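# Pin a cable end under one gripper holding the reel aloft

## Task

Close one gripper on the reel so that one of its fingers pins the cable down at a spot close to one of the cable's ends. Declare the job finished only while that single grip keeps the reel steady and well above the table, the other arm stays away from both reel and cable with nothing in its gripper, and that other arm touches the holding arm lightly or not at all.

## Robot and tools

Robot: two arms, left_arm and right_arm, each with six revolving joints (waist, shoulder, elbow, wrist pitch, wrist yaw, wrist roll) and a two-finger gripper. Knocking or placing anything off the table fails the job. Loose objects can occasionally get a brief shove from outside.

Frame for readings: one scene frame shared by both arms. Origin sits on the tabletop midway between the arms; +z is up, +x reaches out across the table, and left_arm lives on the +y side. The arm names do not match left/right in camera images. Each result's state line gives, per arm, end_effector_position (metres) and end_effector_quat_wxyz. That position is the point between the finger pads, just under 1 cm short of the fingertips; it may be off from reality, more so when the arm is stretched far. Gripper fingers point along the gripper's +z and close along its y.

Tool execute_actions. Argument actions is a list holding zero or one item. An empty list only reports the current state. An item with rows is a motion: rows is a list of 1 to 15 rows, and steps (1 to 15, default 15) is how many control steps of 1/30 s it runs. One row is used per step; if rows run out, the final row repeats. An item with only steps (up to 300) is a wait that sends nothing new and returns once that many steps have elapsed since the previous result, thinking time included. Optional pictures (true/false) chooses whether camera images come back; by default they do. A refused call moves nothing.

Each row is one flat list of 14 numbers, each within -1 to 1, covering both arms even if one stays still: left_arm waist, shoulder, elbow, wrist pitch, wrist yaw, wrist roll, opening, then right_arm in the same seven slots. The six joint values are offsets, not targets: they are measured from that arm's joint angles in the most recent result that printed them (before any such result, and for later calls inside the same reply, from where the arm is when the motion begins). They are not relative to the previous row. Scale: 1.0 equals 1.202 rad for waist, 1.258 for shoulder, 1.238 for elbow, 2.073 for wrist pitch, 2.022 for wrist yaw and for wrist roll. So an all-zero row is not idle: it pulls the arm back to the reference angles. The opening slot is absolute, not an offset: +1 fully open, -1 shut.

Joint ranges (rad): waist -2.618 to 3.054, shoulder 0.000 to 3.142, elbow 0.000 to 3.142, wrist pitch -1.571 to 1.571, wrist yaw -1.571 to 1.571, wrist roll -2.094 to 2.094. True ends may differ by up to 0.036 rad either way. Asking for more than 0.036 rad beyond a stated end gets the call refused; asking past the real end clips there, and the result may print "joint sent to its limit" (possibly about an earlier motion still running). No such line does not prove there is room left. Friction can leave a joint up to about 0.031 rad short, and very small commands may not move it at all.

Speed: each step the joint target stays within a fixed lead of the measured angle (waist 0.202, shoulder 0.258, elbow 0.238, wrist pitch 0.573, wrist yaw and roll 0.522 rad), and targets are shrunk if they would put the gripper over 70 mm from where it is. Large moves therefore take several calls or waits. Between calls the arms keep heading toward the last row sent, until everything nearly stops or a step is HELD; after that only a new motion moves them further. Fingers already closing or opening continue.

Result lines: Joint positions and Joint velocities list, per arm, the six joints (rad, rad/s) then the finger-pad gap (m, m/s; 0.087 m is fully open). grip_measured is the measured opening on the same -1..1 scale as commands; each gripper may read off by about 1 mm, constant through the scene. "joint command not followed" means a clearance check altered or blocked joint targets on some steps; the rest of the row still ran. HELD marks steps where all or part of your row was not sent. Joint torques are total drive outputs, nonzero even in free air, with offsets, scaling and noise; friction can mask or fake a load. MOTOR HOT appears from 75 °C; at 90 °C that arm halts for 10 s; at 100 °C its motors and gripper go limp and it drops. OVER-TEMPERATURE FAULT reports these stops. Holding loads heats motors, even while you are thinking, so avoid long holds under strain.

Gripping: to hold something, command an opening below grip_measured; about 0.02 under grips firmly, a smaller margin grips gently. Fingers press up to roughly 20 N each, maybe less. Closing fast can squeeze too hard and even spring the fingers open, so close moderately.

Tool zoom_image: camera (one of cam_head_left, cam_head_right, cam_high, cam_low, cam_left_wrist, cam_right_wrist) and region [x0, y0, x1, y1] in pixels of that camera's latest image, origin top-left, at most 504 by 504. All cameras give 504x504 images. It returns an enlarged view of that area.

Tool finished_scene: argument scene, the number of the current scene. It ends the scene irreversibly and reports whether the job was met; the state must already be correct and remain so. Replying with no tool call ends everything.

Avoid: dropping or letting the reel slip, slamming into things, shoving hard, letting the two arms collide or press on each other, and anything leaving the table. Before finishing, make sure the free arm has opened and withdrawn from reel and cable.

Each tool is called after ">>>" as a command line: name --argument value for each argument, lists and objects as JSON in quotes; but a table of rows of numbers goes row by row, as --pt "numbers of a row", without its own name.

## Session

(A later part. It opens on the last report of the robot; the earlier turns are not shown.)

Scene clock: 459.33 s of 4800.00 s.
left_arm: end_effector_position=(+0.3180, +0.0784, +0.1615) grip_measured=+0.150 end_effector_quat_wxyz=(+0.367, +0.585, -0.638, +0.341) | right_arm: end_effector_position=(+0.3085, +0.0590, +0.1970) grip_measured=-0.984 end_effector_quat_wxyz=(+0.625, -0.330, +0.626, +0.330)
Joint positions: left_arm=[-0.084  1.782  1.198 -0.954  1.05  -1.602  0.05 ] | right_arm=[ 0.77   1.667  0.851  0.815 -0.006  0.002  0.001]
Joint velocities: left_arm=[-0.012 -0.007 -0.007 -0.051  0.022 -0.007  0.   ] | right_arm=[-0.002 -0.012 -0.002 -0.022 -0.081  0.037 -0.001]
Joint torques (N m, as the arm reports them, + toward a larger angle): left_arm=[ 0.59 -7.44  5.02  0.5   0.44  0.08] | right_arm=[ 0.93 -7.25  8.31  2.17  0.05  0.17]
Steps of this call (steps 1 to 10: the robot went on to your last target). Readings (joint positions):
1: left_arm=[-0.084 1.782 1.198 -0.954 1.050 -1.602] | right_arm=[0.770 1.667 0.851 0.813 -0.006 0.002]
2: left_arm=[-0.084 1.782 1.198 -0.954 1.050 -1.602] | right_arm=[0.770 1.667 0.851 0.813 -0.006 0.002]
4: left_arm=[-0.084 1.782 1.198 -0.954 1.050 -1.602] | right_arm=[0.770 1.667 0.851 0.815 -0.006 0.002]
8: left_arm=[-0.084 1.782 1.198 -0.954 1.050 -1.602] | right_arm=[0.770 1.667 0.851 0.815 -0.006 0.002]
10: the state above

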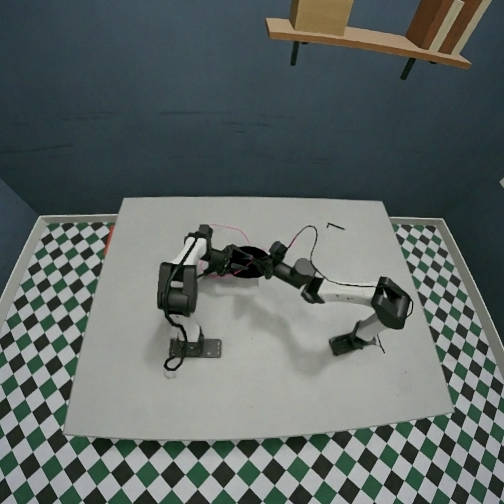

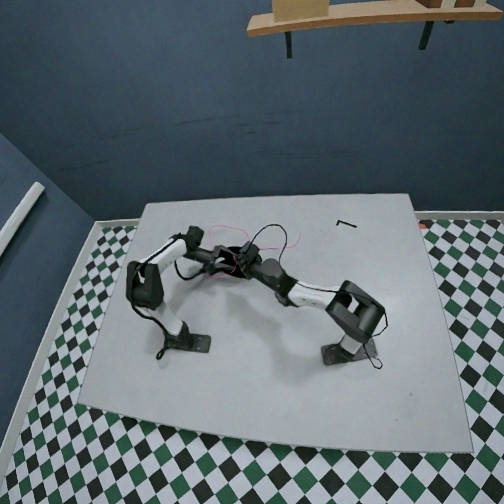

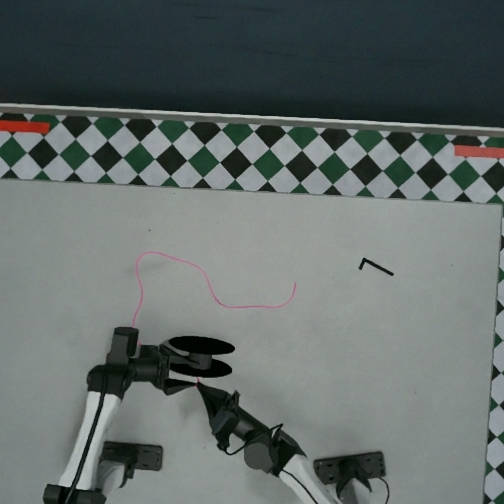

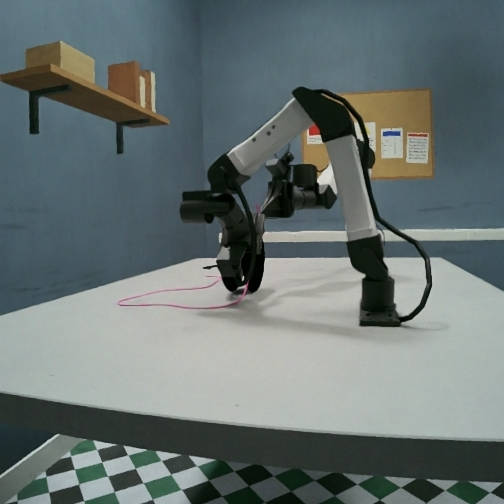

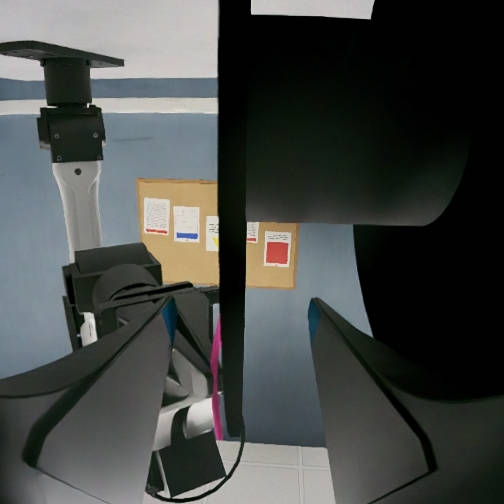

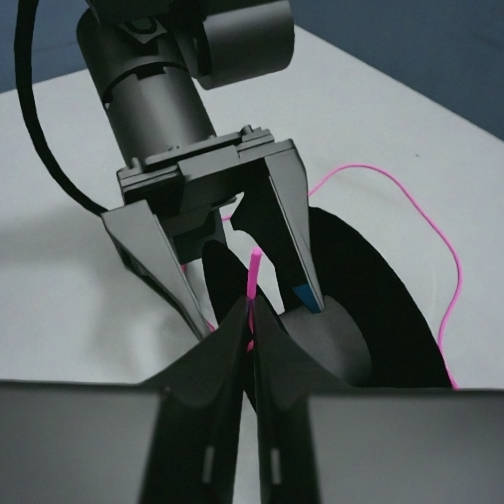

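>>> execute_actions --actions '[{"rows":[[0,0.01,-0.01,0.003,0,0,0.15,0.009,0.012,0.025,0.005,0,0.005,-1],[0,0.01,-0.01,0.003,0,0,0.15,0.01,0.015,0.029,0.005,0,0.005,-1],[0,0.01,-0.01,0.003,0,0,0.15,0.0115,0.019,0.034,0.005,0,0.005,-1],[0,0.01,-0.01,0.003,0,0,0.15,0.013,0.024,0.039,0.005,0,0.005,-1],[0,0.01,-0.01,0.003,0,0,0.15,0.0145,0.029,0.044,0.005,0,0.005,-1],[0,0.01,-0.01,0.003,0,0,0.15,0.016,0.034,0.049,0.005,0,0.005,-1],[0,0.01,-0.01,0.003,0,0,0.15,0.0175,0.038,0.053,0.005,0,0.005,-1],[0,0.01,-0.01,0.003,0,0,0.15,0.0185,0.041,0.0565,0.005,0,0.005,-1],[0,0.01,-0.01,0.003,0,0,0.15,0.0191,0.0429,0.0582,0.005,0,0.005,-1]],"steps":15}]'

>>> zoom_image --camera "cam_high" --region '[160, 340, 240, 410]'

>>> zoom_image --camera "cam_head_left" --region '[215, 240, 275, 285]'

>>> zoom_image --camera "cam_head_right" --region '[200, 240, 260, 285]'

Scene clock: 481.97 s of 4800.00 s.
left_arm: end_effector_position=(+0.3180, +0.0784, +0.1615) grip_measured=+0.150 end_effector_quat_wxyz=(+0.367, +0.585, -0.638, +0.341) | right_arm: end_effector_position=(+0.3095, +0.0719, +0.1998) grip_measured=-0.984 end_effector_quat_wxyz=(+0.625, -0.332, +0.621, +0.336)
Joint positions: left_arm=[-0.084  1.782  1.198 -0.954  1.05  -1.602  0.05 ] | right_arm=[ 0.783  1.704  0.896  0.816 -0.006  0.002  0.001]
Joint velocities: left_arm=[-0.012  0.007 -0.017  0.007 -0.095  0.037  0.   ] | right_arm=[ 0.012  0.002  0.017  0.037 -0.007 -0.081  0.001]
Joint torques (N m, as the arm reports them, + toward a larger angle): left_arm=[ 0.55 -7.56  5.    0.55  0.53  0.02] | right_arm=[ 0.93 -7.22  8.18  2.16  0.06  0.17]
Steps of this call (steps 1 to 15: the robot went on to your last target; steps 16 to 200: nothing new was sent; then 15.47 s passed at rest; steps 201 to 215: all 15 steps of this action). Readings (joint positions):
201: left_arm=[-0.084 1.782 1.198 -0.954 1.050 -1.602] | right_arm=[0.770 1.667 0.851 0.815 -0.006 0.002]
202: left_arm=[-0.084 1.782 1.198 -0.954 1.050 -1.602] | right_arm=[0.770 1.667 0.851 0.815 -0.006 0.002]
204: left_arm=[-0.084 1.782 1.198 -0.954 1.050 -1.602] | right_arm=[0.770 1.670 0.858 0.815 -0.006 0.002]
208: left_arm=[-0.084 1.782 1.198 -0.954 1.050 -1.602] | right_arm=[0.777 1.692 0.887 0.816 -0.006 0.002]
215: the state above

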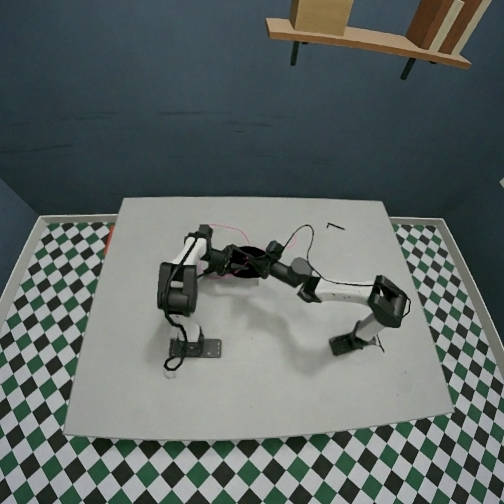

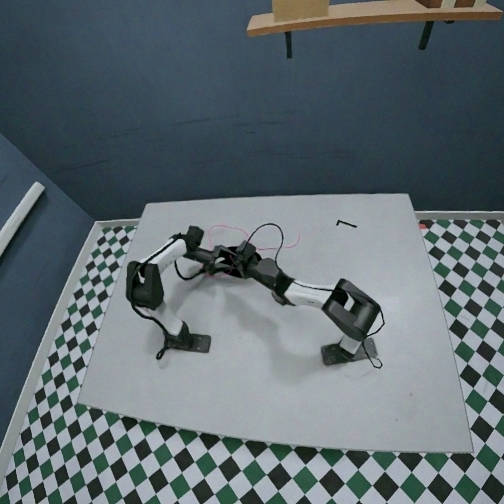

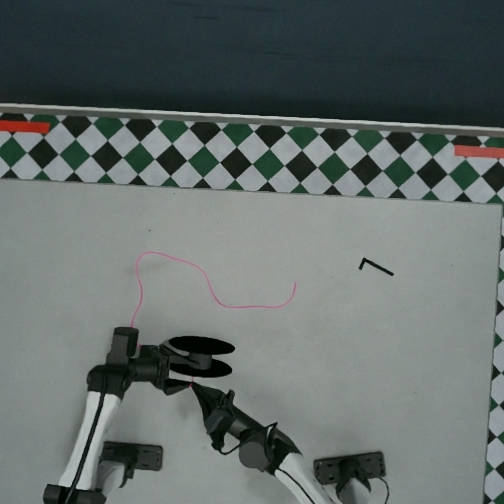

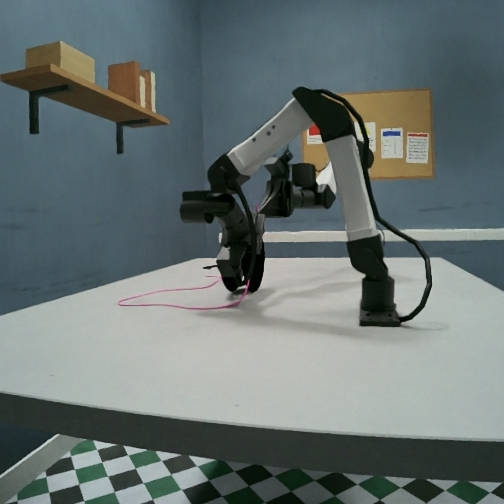

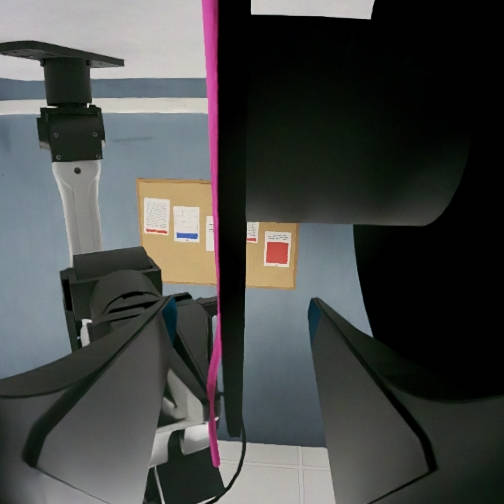

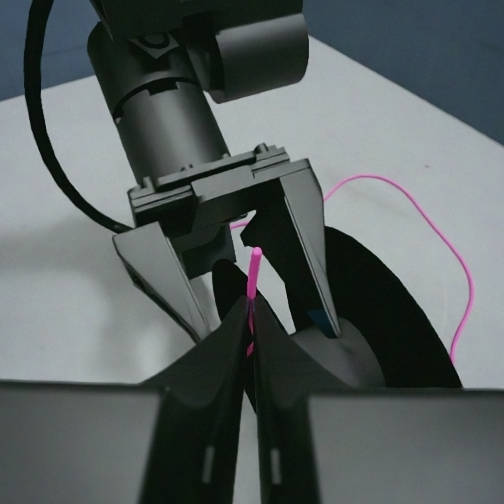

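Region (160, 340, 240, 410) of cam_high's 504x504 image, scaled by 6.300, with more detail than that image has; it fills the top 441 rows of this view, and the rest is white.

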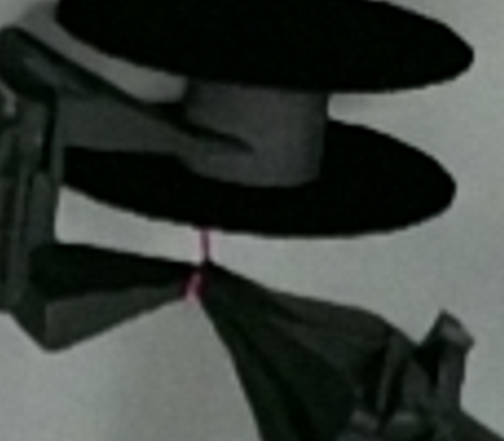

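Region (215, 240, 275, 285) of cam_head_left's 504x504 image, scaled by 8.400, with more detail than that image has; it fills the top 378 rows of this view, and the rest is white.

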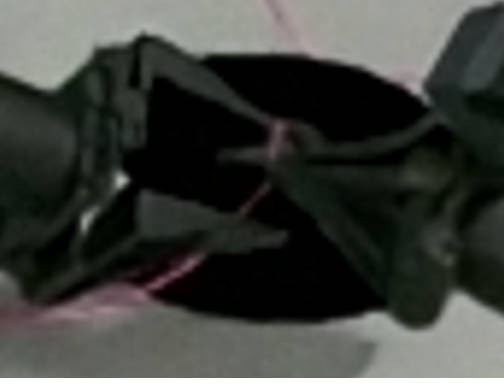

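Region (200, 240, 260, 285) of cam_head_right's 504x504 image, scaled by 8.400, with more detail than that image has; it fills the top 378 rows of this view, and the rest is white.

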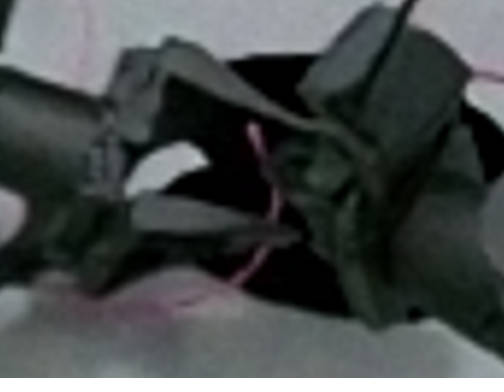

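>>> execute_actions --actions '[{"rows":[[0,0.01,-0.01,0.003,0,0,0.08,0.008,0.012,0.022,0.005,0,0.005,-1],[0,0.01,-0.01,0.003,0,0,-0.02,0.008,0.012,0.022,0.005,0,0.005,-1],[0,0.01,-0.01,0.003,0,0,-0.13,0.008,0.012,0.022,0.005,0,0.005,-1],[0,0.01,-0.01,0.003,0,0,-0.24,0.008,0.012,0.022,0.005,0,0.005,-1],[0,0.01,-0.01,0.003,0,0,-0.34,0.008,0.012,0.022,0.005,0,0.005,-1],[0,0.01,-0.01,0.003,0,0,-0.43,0.008,0.012,0.022,0.005,0,0.005,-1],[0,0.01,-0.01,0.003,0,0,-0.51,0.008,0.012,0.022,0.005,0,0.005,-1],[0,0.01,-0.01,0.003,0,0,-0.58,0.008,0.012,0.022,0.005,0,0.005,-1],[0,0.01,-0.01,0.003,0,0,-0.64,0.008,0.012,0.022,0.005,0,0.005,-1],[0,0.01,-0.01,0.003,0,0,-0.69,0.008,0.012,0.022,0.005,0,0.005,-1],[0,0.01,-0.01,0.003,0,0,-0.73,0.008,0.012,0.022,0.005,0,0.005,-1],[0,0.01,-0.01,0.003,0,0,-0.76,0.008,0.012,0.022,0.005,0,0.005,-1],[0,0.01,-0.01,0.003,0,0,-0.78,0.008,0.012,0.022,0.005,0,0.005,-1],[0,0.01,-0.01,0.003,0,0,-0.79,0.008,0.012,0.022,0.005,0,0.005,-1],[0,0.01,-0.01,0.003,0,0,-0.8,0.008,0.012,0.022,0.005,0,0.005,-1]],"steps":15}]'

>>> zoom_image --camera "cam_head_left" --region '[215, 240, 275, 285]'

>>> zoom_image --camera "cam_head_right" --region '[200, 240, 260, 285]'

Scene clock: 499.90 s of 4800.00 s.
left_arm: end_effector_position=(+0.3180, +0.0784, +0.1615) grip_measured=-0.795 end_effector_quat_wxyz=(+0.367, +0.585, -0.638, +0.341) | right_arm: end_effector_position=(+0.3095, +0.0719, +0.1998) grip_measured=-0.984 end_effector_quat_wxyz=(+0.625, -0.332, +0.621, +0.336)
Joint positions: left_arm=[-0.084  1.782  1.198 -0.954  1.05  -1.602  0.009] | right_arm=[ 0.783  1.704  0.896  0.816 -0.006  0.002  0.001]
Joint velocities: left_arm=[-0.012 -0.007 -0.012 -0.081 -0.007  0.007 -0.009] | right_arm=[-0.002 -0.002 -0.002 -0.007 -0.022 -0.066  0.   ]
Joint torques (N m, as the arm reports them, + toward a larger angle): left_arm=[ 0.6  -7.55  4.38  0.52  0.47  0.06] | right_arm=[ 0.83 -7.43  8.19  2.11  0.03  0.18]
Steps of this call (steps 1 to 15: the robot went on to your last target; steps 16 to 200: nothing new was sent; then 10.77 s passed at rest; steps 201 to 215: all 15 steps of this action). Readings (joint positions):
201: left_arm=[-0.084 1.782 1.198 -0.954 1.050 -1.602] | right_arm=[0.783 1.704 0.896 0.816 -0.006 0.002]
202: left_arm=[-0.084 1.782 1.198 -0.954 1.050 -1.602] | right_arm=[0.783 1.704 0.896 0.816 -0.006 0.002]
204: left_arm=[-0.084 1.782 1.198 -0.954 1.050 -1.602] | right_arm=[0.783 1.704 0.896 0.816 -0.006 0.002]
208: left_arm=[-0.084 1.782 1.198 -0.954 1.050 -1.602] | right_arm=[0.783 1.704 0.896 0.816 -0.006 0.002]
215: the state above

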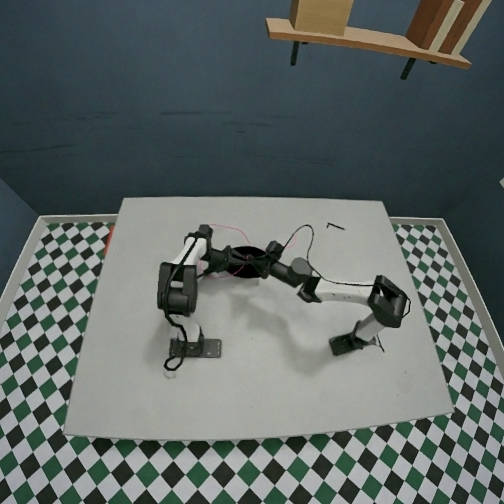

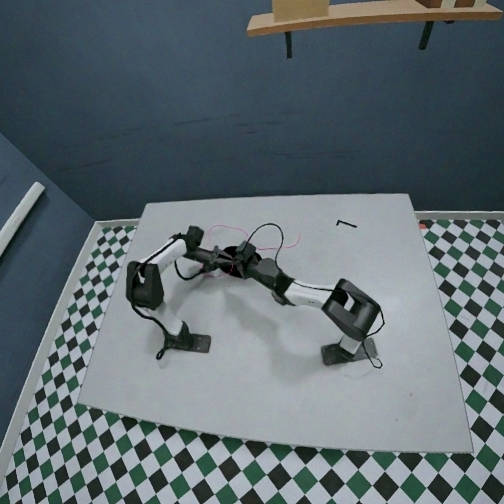

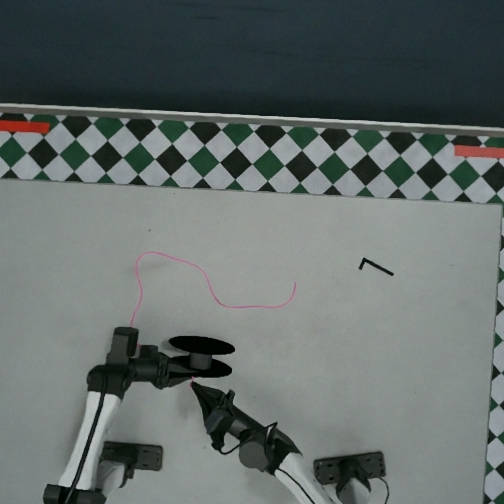

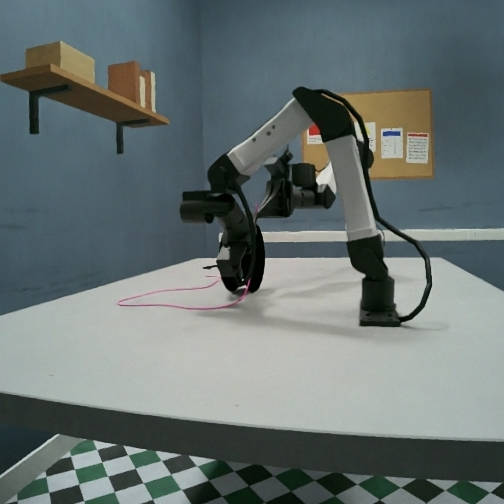

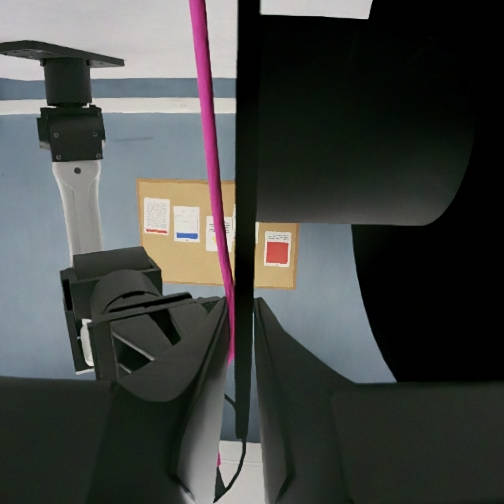

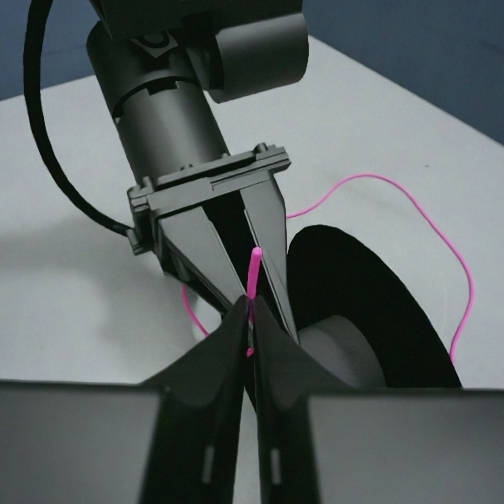

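Region (215, 240, 275, 285) of cam_head_left's 504x504 image, scaled by 8.400, with more detail than that image has; it fills the top 378 rows of this view, and the rest is white.

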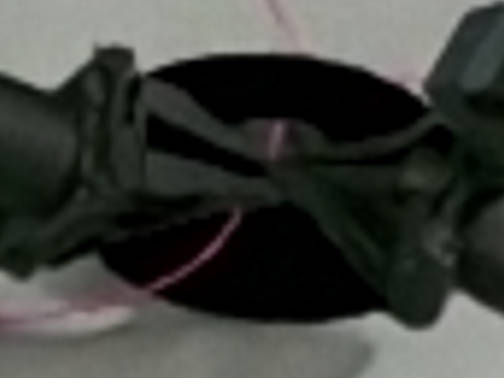

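Region (200, 240, 260, 285) of cam_head_right's 504x504 image, scaled by 8.400, with more detail than that image has; it fills the top 378 rows of this view, and the rest is white.

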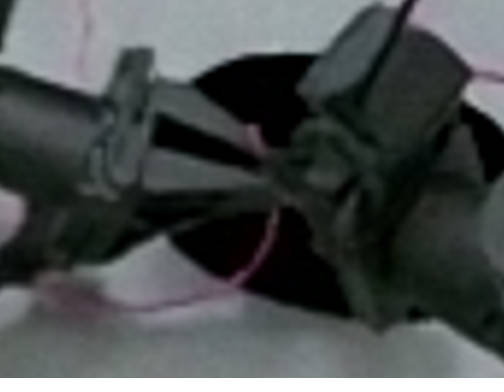

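>>> zoom_image --camera "cam_left_wrist" --region '[180, 250, 310, 400]'

Region (180, 250, 310, 400) of cam_left_wrist's 504x504 image, scaled by 3.360, with more detail than that image has; it fills the left 437 columns of this view, and the rest is white.

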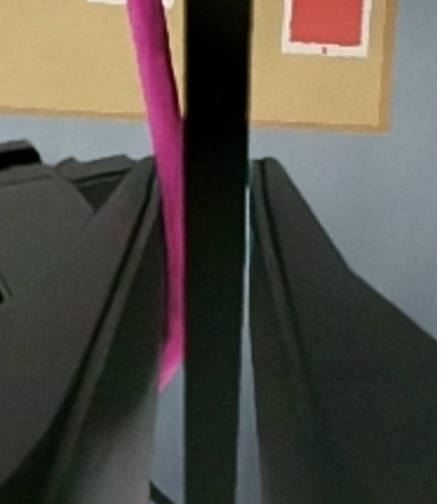

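>>> execute_actions --actions '[{"rows":[[0,0.01,-0.01,0.003,0,0,-0.81,0.008,0.012,0.022,0.005,0,0.005,-1],[0,0.01,-0.01,0.003,0,0,-0.82,0.008,0.012,0.022,0.005,0,0.005,-1],[0,0.01,-0.01,0.003,0,0,-0.83,0.008,0.012,0.022,0.005,0,0.005,-1],[0,0.01,-0.01,0.003,0,0,-0.84,0.008,0.012,0.022,0.005,0,0.005,-1],[0,0.01,-0.01,0.003,0,0,-0.85,0.008,0.012,0.022,0.005,0,0.005,-1],[0,0.01,-0.01,0.003,0,0,-0.86,0.008,0.012,0.022,0.005,0,0.005,-1],[0,0.01,-0.01,0.003,0,0,-0.87,0.008,0.012,0.022,0.005,0,0.005,-1],[0,0.01,-0.01,0.003,0,0,-0.88,0.008,0.012,0.022,0.005,0,0.005,-1],[0,0.01,-0.01,0.003,0,0,-0.89,0.008,0.012,0.022,0.005,0,0.005,-1],[0,0.01,-0.01,0.003,0,0,-0.9,0.008,0.012,0.022,0.005,0,0.005,-1],[0,0.01,-0.01,0.003,0,0,-0.91,0.008,0.012,0.022,0.005,0,0.005,-1],[0,0.01,-0.01,0.003,0,0,-0.92,0.008,0.012,0.022,0.005,0,0.005,-1],[0,0.01,-0.01,0.003,0,0,-0.93,0.008,0.012,0.022,0.005,0,0.005,-1],[0,0.01,-0.01,0.003,0,0,-0.94,0.008,0.012,0.022,0.005,0,0.005,-1],[0,0.01,-0.01,0.003,0,0,-0.95,0.008,0.012,0.022,0.005,0,0.005,-1]],"steps":15}]' --pictures false

>>> execute_actions --actions '[{"steps":10}]'

Scene clock: 507.57 s of 4800.00 s.
left_arm: end_effector_position=(+0.3179, +0.0784, +0.1615) grip_measured=-0.898 end_effector_quat_wxyz=(+0.367, +0.584, -0.638, +0.341) | right_arm: end_effector_position=(+0.3095, +0.0718, +0.1996) grip_measured=-0.985 end_effector_quat_wxyz=(+0.625, -0.332, +0.621, +0.336)
Joint positions: left_arm=[-0.084  1.782  1.198 -0.954  1.05  -1.601  0.004] | right_arm=[ 0.783  1.704  0.896  0.815 -0.006  0.002  0.001]
Joint velocities: left_arm=[ 0.007 -0.017 -0.007 -0.007  0.007 -0.007 -0.   ] | right_arm=[ 0.002 -0.002 -0.007 -0.022  0.022  0.007  0.001]
Joint torques (N m, as the arm reports them, + toward a larger angle): left_arm=[ 0.41 -7.64  4.99  0.45  0.42  0.07] | right_arm=[ 0.82 -7.5   8.19  2.18  0.06  0.18]
Steps of this call (steps 1 to 15: the robot went on to your last target; steps 16 to 200: nothing new was sent; then 0.50 s passed at rest; steps 201 to 215: all 15 steps of this action). Readings (joint positions):
201: left_arm=[-0.084 1.782 1.198 -0.954 1.050 -1.602] | right_arm=[0.783 1.704 0.896 0.816 -0.006 0.002]
202: left_arm=[-0.084 1.782 1.198 -0.954 1.050 -1.602] | right_arm=[0.783 1.704 0.896 0.816 -0.006 0.002]
204: left_arm=[-0.084 1.782 1.198 -0.954 1.050 -1.602] | right_arm=[0.783 1.704 0.896 0.816 -0.006 0.002]
208: left_arm=[-0.084 1.782 1.198 -0.954 1.050 -1.602] | right_arm=[0.783 1.704 0.896 0.816 -0.006 0.002]
215: the state above

Scene clock: 507.90 s of 4800.00 s.
left_arm: end_effector_position=(+0.3179, +0.0784, +0.1615) grip_measured=-0.898 end_effector_quat_wxyz=(+0.367, +0.584, -0.638, +0.341) | right_arm: end_effector_position=(+0.3095, +0.0718, +0.1996) grip_measured=-0.985 end_effector_quat_wxyz=(+0.625, -0.332, +0.621, +0.336)
Joint positions: left_arm=[-0.084  1.782  1.198 -0.954  1.05  -1.601  0.004] | right_arm=[ 0.783  1.704  0.896  0.815 -0.006  0.002  0.001]
Joint velocities: left_arm=[ 0.012 -0.002  0.002 -0.11  -0.007  0.037  0.   ] | right_arm=[ 0.002  0.012 -0.017 -0.037 -0.022  0.022 -0.001]
Joint torques (N m, as the arm reports them, + toward a larger angle): left_arm=[ 0.5  -7.42  4.91  0.48  0.5  -0.02] | right_arm=[ 0.84 -7.5   8.19  2.16  0.06  0.17]
Steps of this call (steps 1 to 10: the robot went on to your last target). Readings (joint positions):
1: left_arm=[-0.084 1.782 1.198 -0.954 1.050 -1.601] | right_arm=[0.783 1.704 0.896 0.815 -0.006 0.002]
2: left_arm=[-0.084 1.782 1.198 -0.954 1.050 -1.601] | right_arm=[0.783 1.704 0.896 0.815 -0.006 0.002]
4: left_arm=[-0.084 1.782 1.198 -0.954 1.050 -1.601] | right_arm=[0.783 1.704 0.896 0.815 -0.006 0.002]
8: left_arm=[-0.084 1.782 1.198 -0.954 1.050 -1.601] | right_arm=[0.783 1.704 0.896 0.815 -0.006 0.002]
10: the state above

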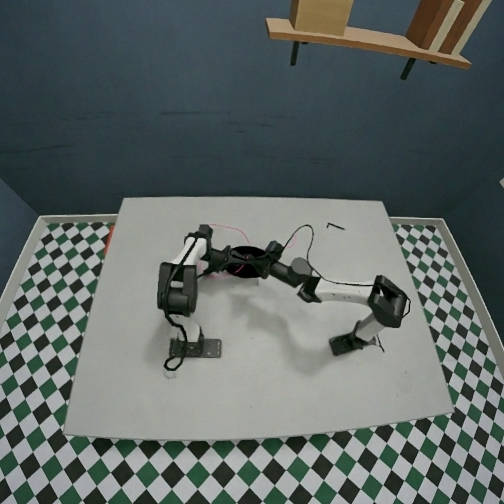

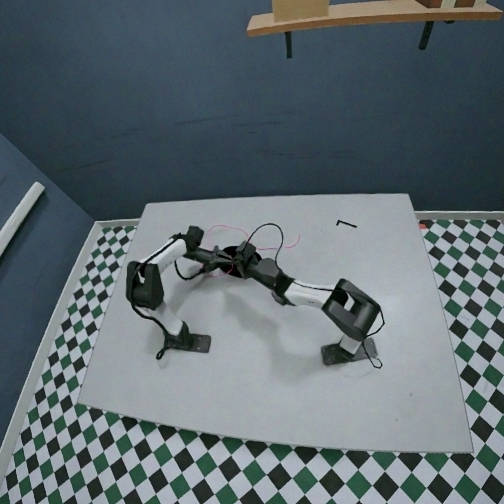

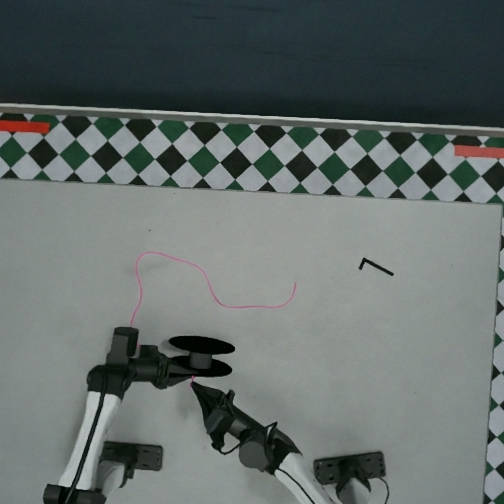

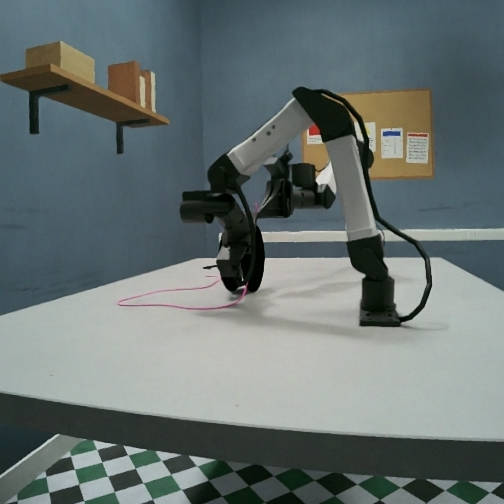

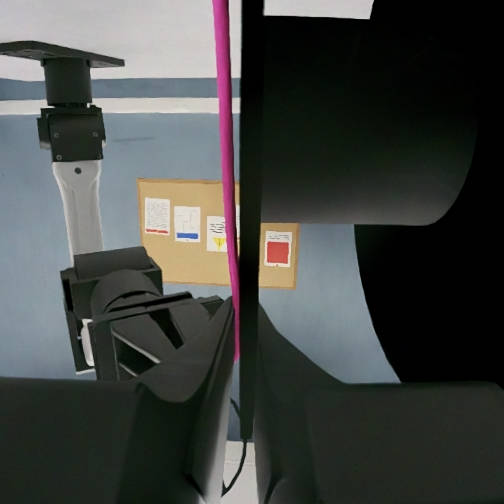

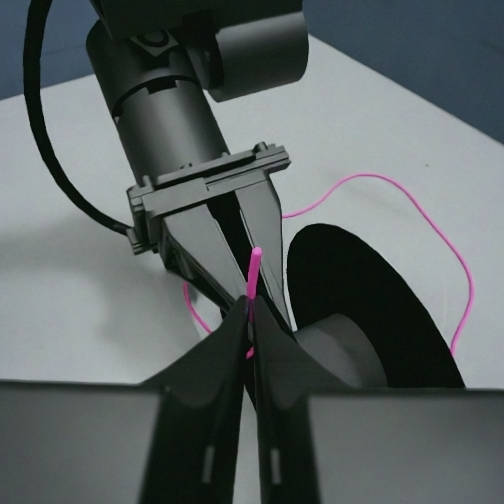

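>>> execute_actions --actions '[{"rows":[[0,0.01,-0.01,0.003,0,0,-0.95,0.008,0.012,0.022,0.005,0,0.005,-0.95],[0,0.01,-0.01,0.003,0,0,-0.95,0.008,0.008,0.022,0.005,0,0.005,-0.88],[0,0.01,-0.01,0.003,0,0,-0.95,0.006,0.004,0.018,0.005,0,0.005,-0.8],[0,0.01,-0.01,0.003,0,0,-0.95,0.004,0,0.012,0.005,0,0.005,-0.72],[0,0.01,-0.01,0.003,0,0,-0.95,0.002,-0.005,0.006,0.005,0,0.005,-0.66],[0,0.01,-0.01,0.003,0,0,-0.95,0,-0.01,0,0.003,0,0.005,-0.62],[0,0.01,-0.01,0.003,0,0,-0.95,0,-0.016,-0.008,0.002,0,0.005,-0.62],[0,0.01,-0.01,0.003,0,0,-0.95,0,-0.026,-0.018,0,0,0.005,-0.62],[0,0.01,-0.01,0.003,0,0,-0.95,0,-0.04,-0.03,-0.002,0,0.005,-0.62],[0,0.01,-0.01,0.003,0,0,-0.95,0,-0.058,-0.045,-0.005,0,0.005,-0.62],[0,0.01,-0.01,0.003,0,0,-0.95,0,-0.08,-0.063,-0.008,0,0.005,-0.62],[0,0.01,-0.01,0.003,0,0,-0.95,0,-0.105,-0.083,-0.012,0,0.005,-0.62],[0,0.01,-0.01,0.003,0,0,-0.95,0,-0.132,-0.104,-0.016,0,0.005,-0.62],[0,0.01,-0.01,0.003,0,0,-0.95,0,-0.16,-0.125,-0.021,0,0.005,-0.62],[0,0.01,-0.01,0.003,0,0,-0.95,0,-0.188,-0.146,-0.026,0,0.005,-0.62]],"steps":15}]' --pictures false

>>> execute_actions --actions '[{"rows":[[0,0.01,-0.01,0.003,0,0,-0.95,-0.005,-0.095,-0.075,-0.02,0,0.005,-0.62],[0,0.01,-0.01,0.003,0,0,-0.95,-0.012,-0.123,-0.094,-0.026,0,0.005,-0.62],[0,0.01,-0.01,0.003,0,0,-0.95,-0.024,-0.151,-0.113,-0.032,0,0.005,-0.62],[0,0.01,-0.01,0.003,0,0,-0.95,-0.04,-0.179,-0.132,-0.038,0,0.005,-0.62],[0,0.01,-0.01,0.003,0,0,-0.95,-0.06,-0.207,-0.15,-0.044,0,0.005,-0.62],[0,0.01,-0.01,0.003,0,0,-0.95,-0.084,-0.235,-0.168,-0.05,0,0.005,-0.62],[0,0.01,-0.01,0.003,0,0,-0.95,-0.11,-0.262,-0.185,-0.056,0,0.005,-0.62],[0,0.01,-0.01,0.003,0,0,-0.95,-0.138,-0.288,-0.202,-0.062,0,0.005,-0.62],[0,0.01,-0.01,0.003,0,0,-0.95,-0.168,-0.313,-0.218,-0.068,0,0.005,-0.62],[0,0.01,-0.01,0.003,0,0,-0.95,-0.198,-0.337,-0.233,-0.074,0,0.005,-0.62],[0,0.01,-0.01,0.003,0,0,-0.95,-0.228,-0.36,-0.247,-0.08,0,0.005,-0.62],[0,0.01,-0.01,0.003,0,0,-0.95,-0.258,-0.381,-0.26,-0.085,0,0.005,-0.62],[0,0.01,-0.01,0.003,0,0,-0.95,-0.288,-0.4,-0.272,-0.09,0,0.005,-0.62],[0,0.01,-0.01,0.003,0,0,-0.95,-0.318,-0.417,-0.283,-0.095,0,0.005,-0.62],[0,0.01,-0.01,0.003,0,0,-0.95,-0.348,-0.432,-0.293,-0.1,0,0.005,-0.62]],"steps":15}]' --pictures false

>>> execute_actions --actions '[{"rows":[[0,0.01,-0.01,0.003,0,0,-0.95,-0.11,-0.06,-0.045,-0.025,0,0.005,-0.62],[0,0.01,-0.01,0.003,0,0,-0.95,-0.14,-0.072,-0.053,-0.028,0,0.005,-0.62],[0,0.01,-0.01,0.003,0,0,-0.95,-0.17,-0.082,-0.06,-0.03,0,0.005,-0.62],[0,0.01,-0.01,0.003,0,0,-0.95,-0.199,-0.09,-0.066,-0.032,0,0.005,-0.62],[0,0.01,-0.01,0.003,0,0,-0.95,-0.227,-0.097,-0.071,-0.033,0,0.005,-0.62],[0,0.01,-0.01,0.003,0,0,-0.95,-0.253,-0.102,-0.075,-0.034,0,0.005,-0.62],[0,0.01,-0.01,0.003,0,0,-0.95,-0.277,-0.106,-0.078,-0.034,0,0.005,-0.62],[0,0.01,-0.01,0.003,0,0,-0.95,-0.299,-0.108,-0.08,-0.034,0,0.005,-0.62],[0,0.01,-0.01,0.003,0,0,-0.95,-0.318,-0.108,-0.08,-0.034,0,0.005,-0.62],[0,0.01,-0.01,0.003,0,0,-0.95,-0.334,-0.108,-0.08,-0.034,0,0.005,-0.62],[0,0.01,-0.01,0.003,0,0,-0.95,-0.347,-0.108,-0.08,-0.034,0,0.005,-0.62],[0,0.01,-0.01,0.003,0,0,-0.95,-0.357,-0.108,-0.08,-0.034,0,0.005,-0.62],[0,0.01,-0.01,0.003,0,0,-0.95,-0.364,-0.108,-0.08,-0.034,0,0.005,-0.62],[0,0.01,-0.01,0.003,0,0,-0.95,-0.368,-0.108,-0.08,-0.034,0,0.005,-0.62],[0,0.01,-0.01,0.003,0,0,-0.95,-0.37,-0.108,-0.08,-0.034,0,0.005,-0.62]],"steps":15}]'

Scene clock: 553.27 s of 4800.00 s.
left_arm: end_effector_position=(+0.3179, +0.0784, +0.1615) grip_measured=-0.898 end_effector_quat_wxyz=(+0.367, +0.584, -0.638, +0.342) | right_arm: end_effector_position=(+0.2896, +0.0424, +0.2149) grip_measured=-0.620 end_effector_quat_wxyz=(+0.630, -0.330, +0.616, +0.338)
Joint positions: left_arm=[-0.084  1.782  1.198 -0.954  1.05  -1.6    0.004] | right_arm=[ 0.783  1.546  0.78   0.789 -0.006  0.002  0.017]
Joint velocities: left_arm=[-0.022  0.002 -0.012  0.037  0.022  0.007 -0.001] | right_arm=[-0.002 -1.067 -0.725 -0.198  0.095 -0.095  0.001]
Joint torques (N m, as the arm reports them, + toward a larger angle): left_arm=[ 0.62 -7.55  4.89  0.53  0.5   0.01] | right_arm=[ 0.08 -8.75  5.41  2.02  0.06  0.17]
Steps of this call (steps 1 to 15: the robot went on to your last target; steps 16 to 200: nothing new was sent; then 38.20 s passed at rest; steps 201 to 215: all 15 steps of this action). Readings (joint positions):
201: left_arm=[-0.084 1.782 1.198 -0.954 1.050 -1.601] | right_arm=[0.783 1.704 0.896 0.815 -0.006 0.002]
202: left_arm=[-0.084 1.782 1.198 -0.954 1.050 -1.601] | right_arm=[0.783 1.704 0.896 0.815 -0.006 0.002]
204: left_arm=[-0.084 1.782 1.198 -0.954 1.050 -1.601] | right_arm=[0.783 1.704 0.896 0.817 -0.006 0.002]
208: left_arm=[-0.084 1.782 1.198 -0.954 1.050 -1.600] | right_arm=[0.783 1.703 0.896 0.816 -0.006 0.002]
215: the state above

Scene clock: 553.77 s of 4800.00 s.
left_arm: end_effector_position=(+0.3180, +0.0784, +0.1615) grip_measured=-0.899 end_effector_quat_wxyz=(+0.367, +0.584, -0.638, +0.342) | right_arm: end_effector_position=(+0.3264, -0.1357, +0.2284) grip_measured=-0.620 end_effector_quat_wxyz=(+0.689, -0.214, +0.654, +0.226)
Joint positions: left_arm=[-0.084  1.782  1.198 -0.953  1.05  -1.6    0.004] | right_arm=[ 0.431  1.052  0.465  0.64  -0.008  0.002  0.017]
Joint velocities: left_arm=[ 0.007 -0.037  0.007  0.037 -0.081  0.037 -0.001] | right_arm=[-1.023 -0.632 -0.403 -0.3   -0.007 -0.022  0.   ]
Joint torques (N m, as the arm reports them, + toward a larger angle): left_arm=[ 0.41 -7.69  4.94  0.54  0.49  0.14] | right_arm=[-0.24 -4.2   5.12  1.95  0.05  0.16]
Steps of this call (steps 1 to 15: all 15 steps of this action). Readings (joint positions):
1: left_arm=[-0.084 1.782 1.198 -0.954 1.050 -1.600] | right_arm=[0.783 1.509 0.755 0.783 -0.006 0.002]
2: left_arm=[-0.084 1.782 1.198 -0.954 1.050 -1.600] | right_arm=[0.783 1.470 0.729 0.776 -0.006 0.002]
4: left_arm=[-0.084 1.782 1.198 -0.954 1.050 -1.600] | right_arm=[0.773 1.394 0.681 0.760 -0.007 0.002]
8: left_arm=[-0.084 1.782 1.198 -0.954 1.050 -1.600] | right_arm=[0.681 1.253 0.592 0.721 -0.009 0.002]
15: the state above

Scene clock: 554.27 s of 4800.00 s.
left_arm: end_effector_position=(+0.3181, +0.0784, +0.1616) grip_measured=-0.899 end_effector_quat_wxyz=(+0.367, +0.584, -0.638, +0.342) | right_arm: end_effector_position=(+0.3686, -0.2868, +0.2172) grip_measured=-0.620 end_effector_quat_wxyz=(+0.715, -0.070, +0.691, +0.075)
Joint positions: left_arm=[-0.084  1.782  1.198 -0.953  1.05  -1.6    0.004] | right_arm=[ 0.004  0.935  0.391  0.578 -0.007  0.003  0.017]
Joint velocities: left_arm=[ 0.002  0.007  0.002 -0.037 -0.081 -0.037 -0.   ] | right_arm=[-0.159 -0.027  0.002  0.066  0.022 -0.037  0.001]
Joint torques (N m, as the arm reports them, + toward a larger angle): left_arm=[ 0.45 -7.6   5.17  0.49  0.54  0.04] | right_arm=[-0.62 -3.89  5.2   1.95  0.03  0.16]
Steps of this call (steps 1 to 15: all 15 steps of this action). Readings (joint positions):
1: left_arm=[-0.084 1.782 1.198 -0.953 1.050 -1.600] | right_arm=[0.390 1.031 0.452 0.629 -0.010 0.002]
2: left_arm=[-0.084 1.782 1.198 -0.953 1.050 -1.600] | right_arm=[0.344 1.011 0.440 0.620 -0.010 0.002]
4: left_arm=[-0.084 1.782 1.198 -0.953 1.050 -1.600] | right_arm=[0.259 0.977 0.421 0.607 -0.008 0.003]
8: left_arm=[-0.084 1.782 1.198 -0.953 1.050 -1.600] | right_arm=[0.126 0.941 0.398 0.591 -0.007 0.003]
15: the state above

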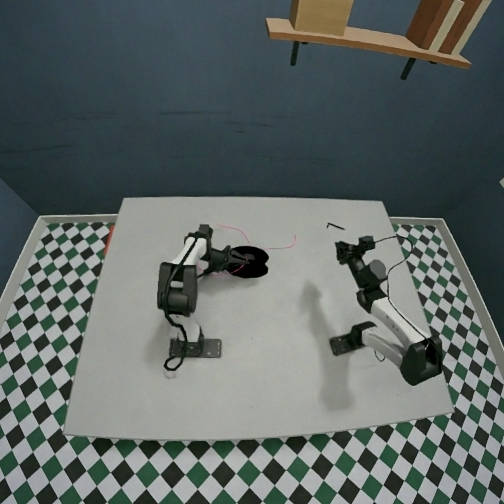

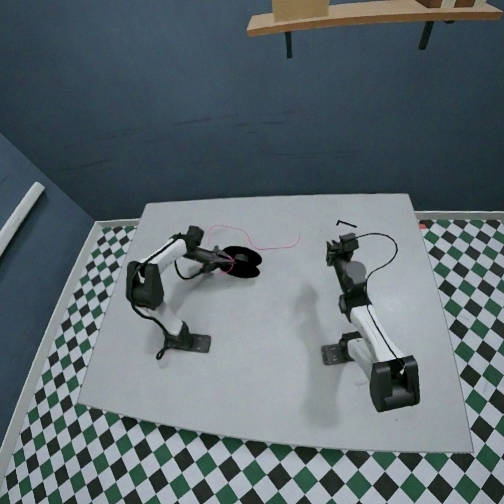

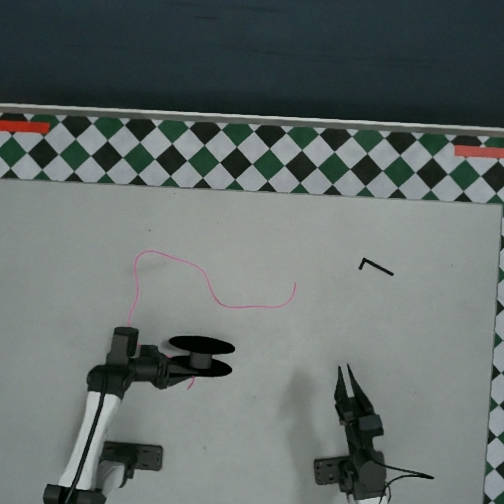

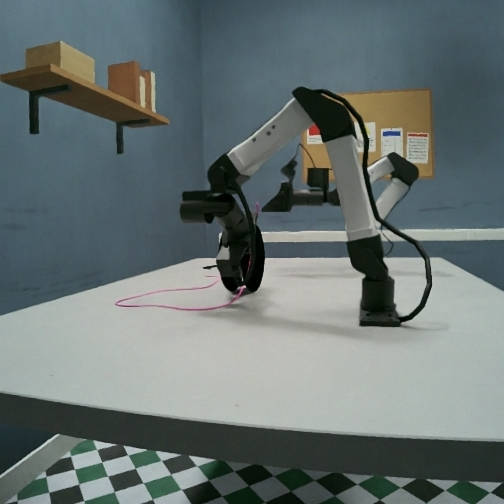

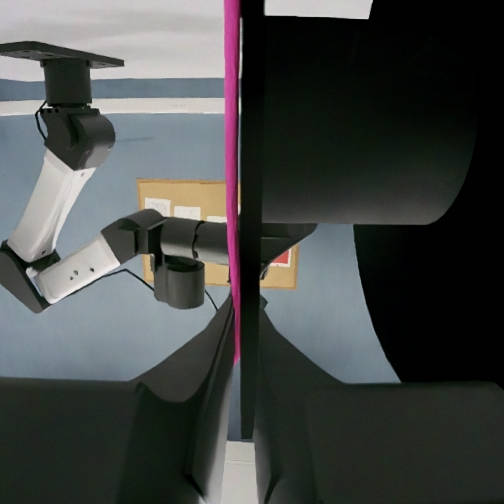

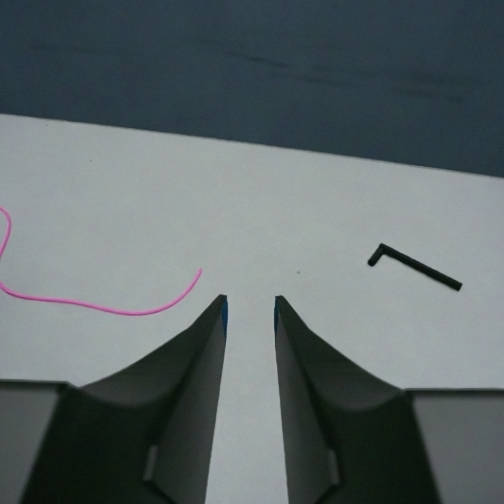

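>>> zoom_image --camera "cam_head_left" --region '[215, 240, 275, 285]'

>>> zoom_image --camera "cam_head_right" --region '[205, 240, 265, 285]'

Region (215, 240, 275, 285) of cam_head_left's 504x504 image, scaled by 8.400, with more detail than that image has; it fills the top 378 rows of this view, and the rest is white.

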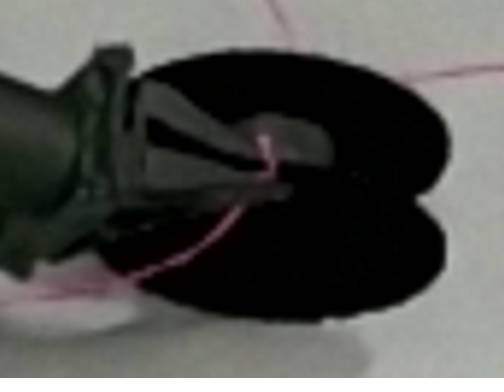

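Region (205, 240, 265, 285) of cam_head_right's 504x504 image, scaled by 8.400, with more detail than that image has; it fills the top 378 rows of this view, and the rest is white.

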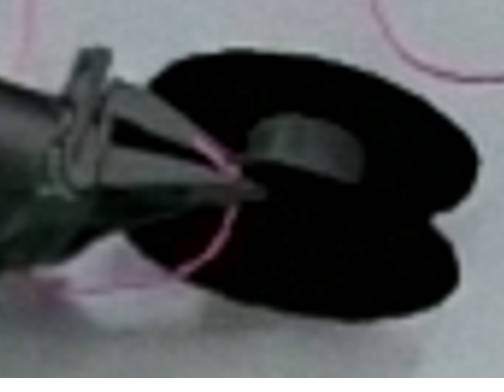

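>>> execute_actions --actions '[{"rows":[[0,-0.002,0.006,-0.004,0,-0.003,-0.95,-0.008,-0.004,-0.015,-0.002,0,0,-0.62],[0,-0.009,0.02,-0.012,0,-0.01,-0.95,-0.008,-0.004,-0.015,-0.002,0,0,-0.62],[0,-0.016,0.037,-0.024,0,-0.02,-0.95,-0.008,-0.004,-0.015,-0.002,0,0,-0.62],[0,-0.0206,0.0538,-0.0357,0,-0.029,-0.95,-0.008,-0.004,-0.015,-0.002,0,0,-0.62],[0,-0.0243,0.0681,-0.044,0,-0.0354,-0.95,-0.008,-0.004,-0.015,-0.002,0,0,-0.62],[0,-0.0283,0.0839,-0.0525,0,-0.0419,-0.95,-0.008,-0.004,-0.015,-0.002,0,0,-0.62],[0,-0.0325,0.1006,-0.0608,0,-0.0483,-0.95,-0.008,-0.004,-0.015,-0.002,0,0,-0.62],[0,-0.0369,0.1175,-0.0686,0,-0.0544,-0.95,-0.008,-0.004,-0.015,-0.002,0,0,-0.62],[0,-0.0411,0.1342,-0.0757,0,-0.0598,-0.95,-0.008,-0.004,-0.015,-0.002,0,0,-0.62],[0,-0.0451,0.15,-0.0817,0,-0.0645,-0.95,-0.008,-0.004,-0.015,-0.002,0,0,-0.62],[0,-0.0488,0.1643,-0.0864,0,-0.0681,-0.95,-0.008,-0.004,-0.015,-0.002,0,0,-0.62],[0,-0.0519,0.1764,-0.0894,0,-0.0705,-0.95,-0.008,-0.004,-0.015,-0.002,0,0,-0.62],[0,-0.0543,0.1858,-0.0905,0,-0.0713,-0.95,-0.008,-0.004,-0.015,-0.002,0,0,-0.62],[0,-0.0558,0.1919,-0.0905,0,-0.0713,-0.95,-0.008,-0.004,-0.015,-0.002,0,0,-0.62],[0,-0.0564,0.1941,-0.0905,0,-0.0713,-0.95,-0.008,-0.004,-0.015,-0.002,0,0,-0.62]],"steps":15}]' --pictures false

>>> execute_actions --actions '[{"steps":15}]'

Scene clock: 581.43 s of 4800.00 s.
left_arm: end_effector_position=(+0.3368, +0.0786, +0.2182) grip_measured=-0.900 end_effector_quat_wxyz=(+0.353, +0.613, -0.620, +0.338) | right_arm: end_effector_position=(+0.3690, -0.2891, +0.2167) grip_measured=-0.620 end_effector_quat_wxyz=(+0.715, -0.068, +0.692, +0.072)
Joint positions: left_arm=[-0.084  1.74   1.397 -1.111  1.017 -1.724  0.004] | right_arm=[-0.003  0.935  0.391  0.577 -0.007  0.003  0.017]
Joint velocities: left_arm=[-0.007 -0.154  0.295 -0.066 -0.081 -0.168  0.001] | right_arm=[-0.007 -0.017 -0.002 -0.066 -0.037  0.007  0.001]
Joint torques (N m, as the arm reports them, + toward a larger angle): left_arm=[  0.74 -10.57   8.12   0.36   0.79   0.06] | right_arm=[-0.13 -2.7   5.65  2.    0.06  0.06]
Steps of this call (steps 1 to 15: the robot went on to your last target; steps 16 to 220: nothing new was sent; then 19.33 s passed at rest; steps 221 to 235: all 15 steps of this action). Readings (joint positions):
221: left_arm=[-0.084 1.782 1.198 -0.952 1.050 -1.600] | right_arm=[-0.003 0.935 0.391 0.577 -0.007 0.003]
222: left_arm=[-0.084 1.782 1.198 -0.953 1.050 -1.602] | right_arm=[-0.003 0.935 0.391 0.577 -0.007 0.003]
224: left_arm=[-0.084 1.782 1.209 -0.969 1.047 -1.614] | right_arm=[-0.003 0.935 0.391 0.577 -0.007 0.003]
228: left_arm=[-0.084 1.781 1.273 -1.035 1.025 -1.661] | right_arm=[-0.003 0.935 0.391 0.577 -0.007 0.003]
235: the state above

Scene clock: 581.93 s of 4800.00 s.
left_arm: end_effector_position=(+0.3346, +0.0790, +0.2236) grip_measured=-0.900 end_effector_quat_wxyz=(+0.358, +0.622, -0.613, +0.331) | right_arm: end_effector_position=(+0.3690, -0.2891, +0.2167) grip_measured=-0.620 end_effector_quat_wxyz=(+0.715, -0.068, +0.692, +0.072)
Joint positions: left_arm=[-0.084  1.731  1.41  -1.144  1.015 -1.744  0.004] | right_arm=[-0.003  0.935  0.391  0.577 -0.007  0.003  0.017]
Joint velocities: left_arm=[ 0.012  0.002  0.007  0.007  0.037 -0.007  0.   ] | right_arm=[ 0.012 -0.022  0.012 -0.037 -0.022 -0.066  0.   ]
Joint torques (N m, as the arm reports them, + toward a larger angle): left_arm=[  0.42 -10.73   8.52   0.6    0.83   0.03] | right_arm=[-0.13 -2.71  5.65  2.    0.06  0.06]
Steps of this call (steps 1 to 15: the robot went on to your last target). Readings (joint positions):
1: left_arm=[-0.084 1.735 1.405 -1.115 1.017 -1.728] | right_arm=[-0.003 0.935 0.391 0.577 -0.007 0.003]
2: left_arm=[-0.084 1.732 1.409 -1.118 1.017 -1.731] | right_arm=[-0.003 0.935 0.391 0.577 -0.007 0.003]
4: left_arm=[-0.084 1.731 1.410 -1.124 1.017 -1.735] | right_arm=[-0.003 0.935 0.391 0.577 -0.007 0.003]
8: left_arm=[-0.084 1.731 1.410 -1.138 1.015 -1.741] | right_arm=[-0.003 0.935 0.391 0.577 -0.007 0.003]
15: the state above

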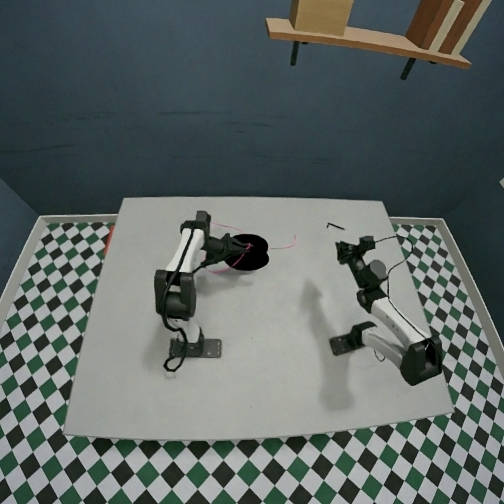

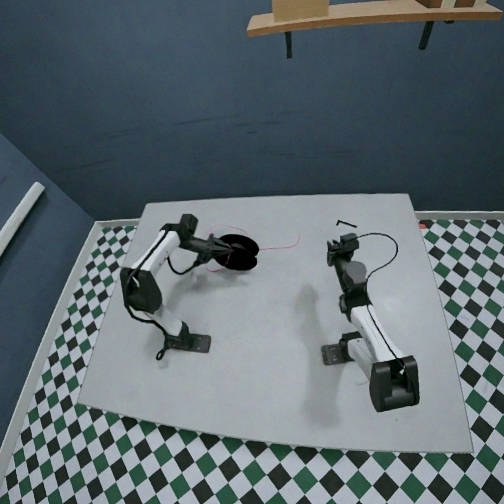

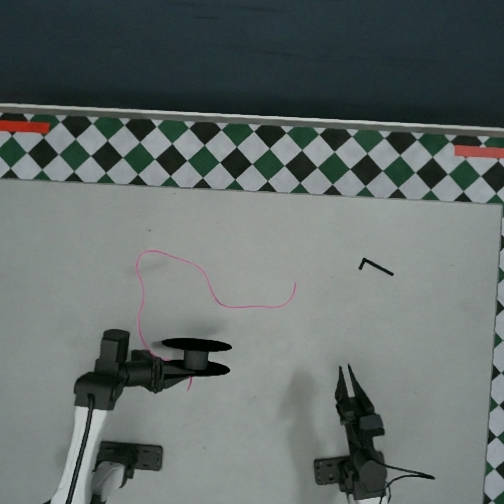

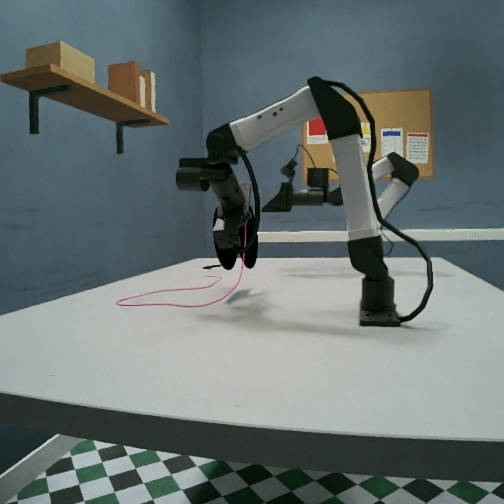

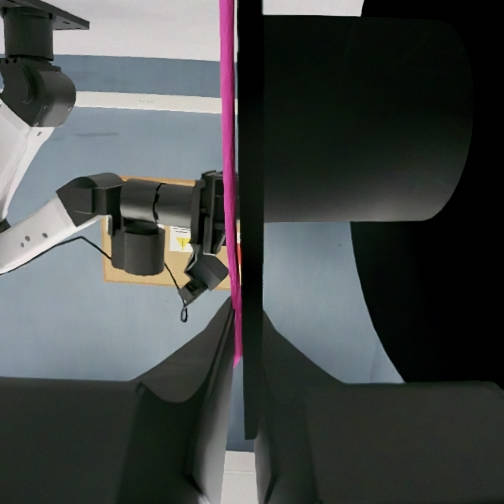

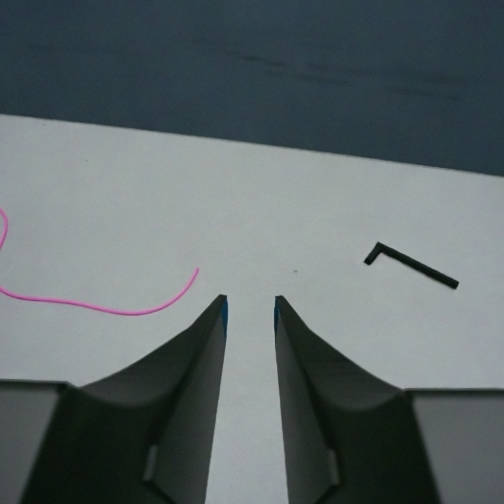

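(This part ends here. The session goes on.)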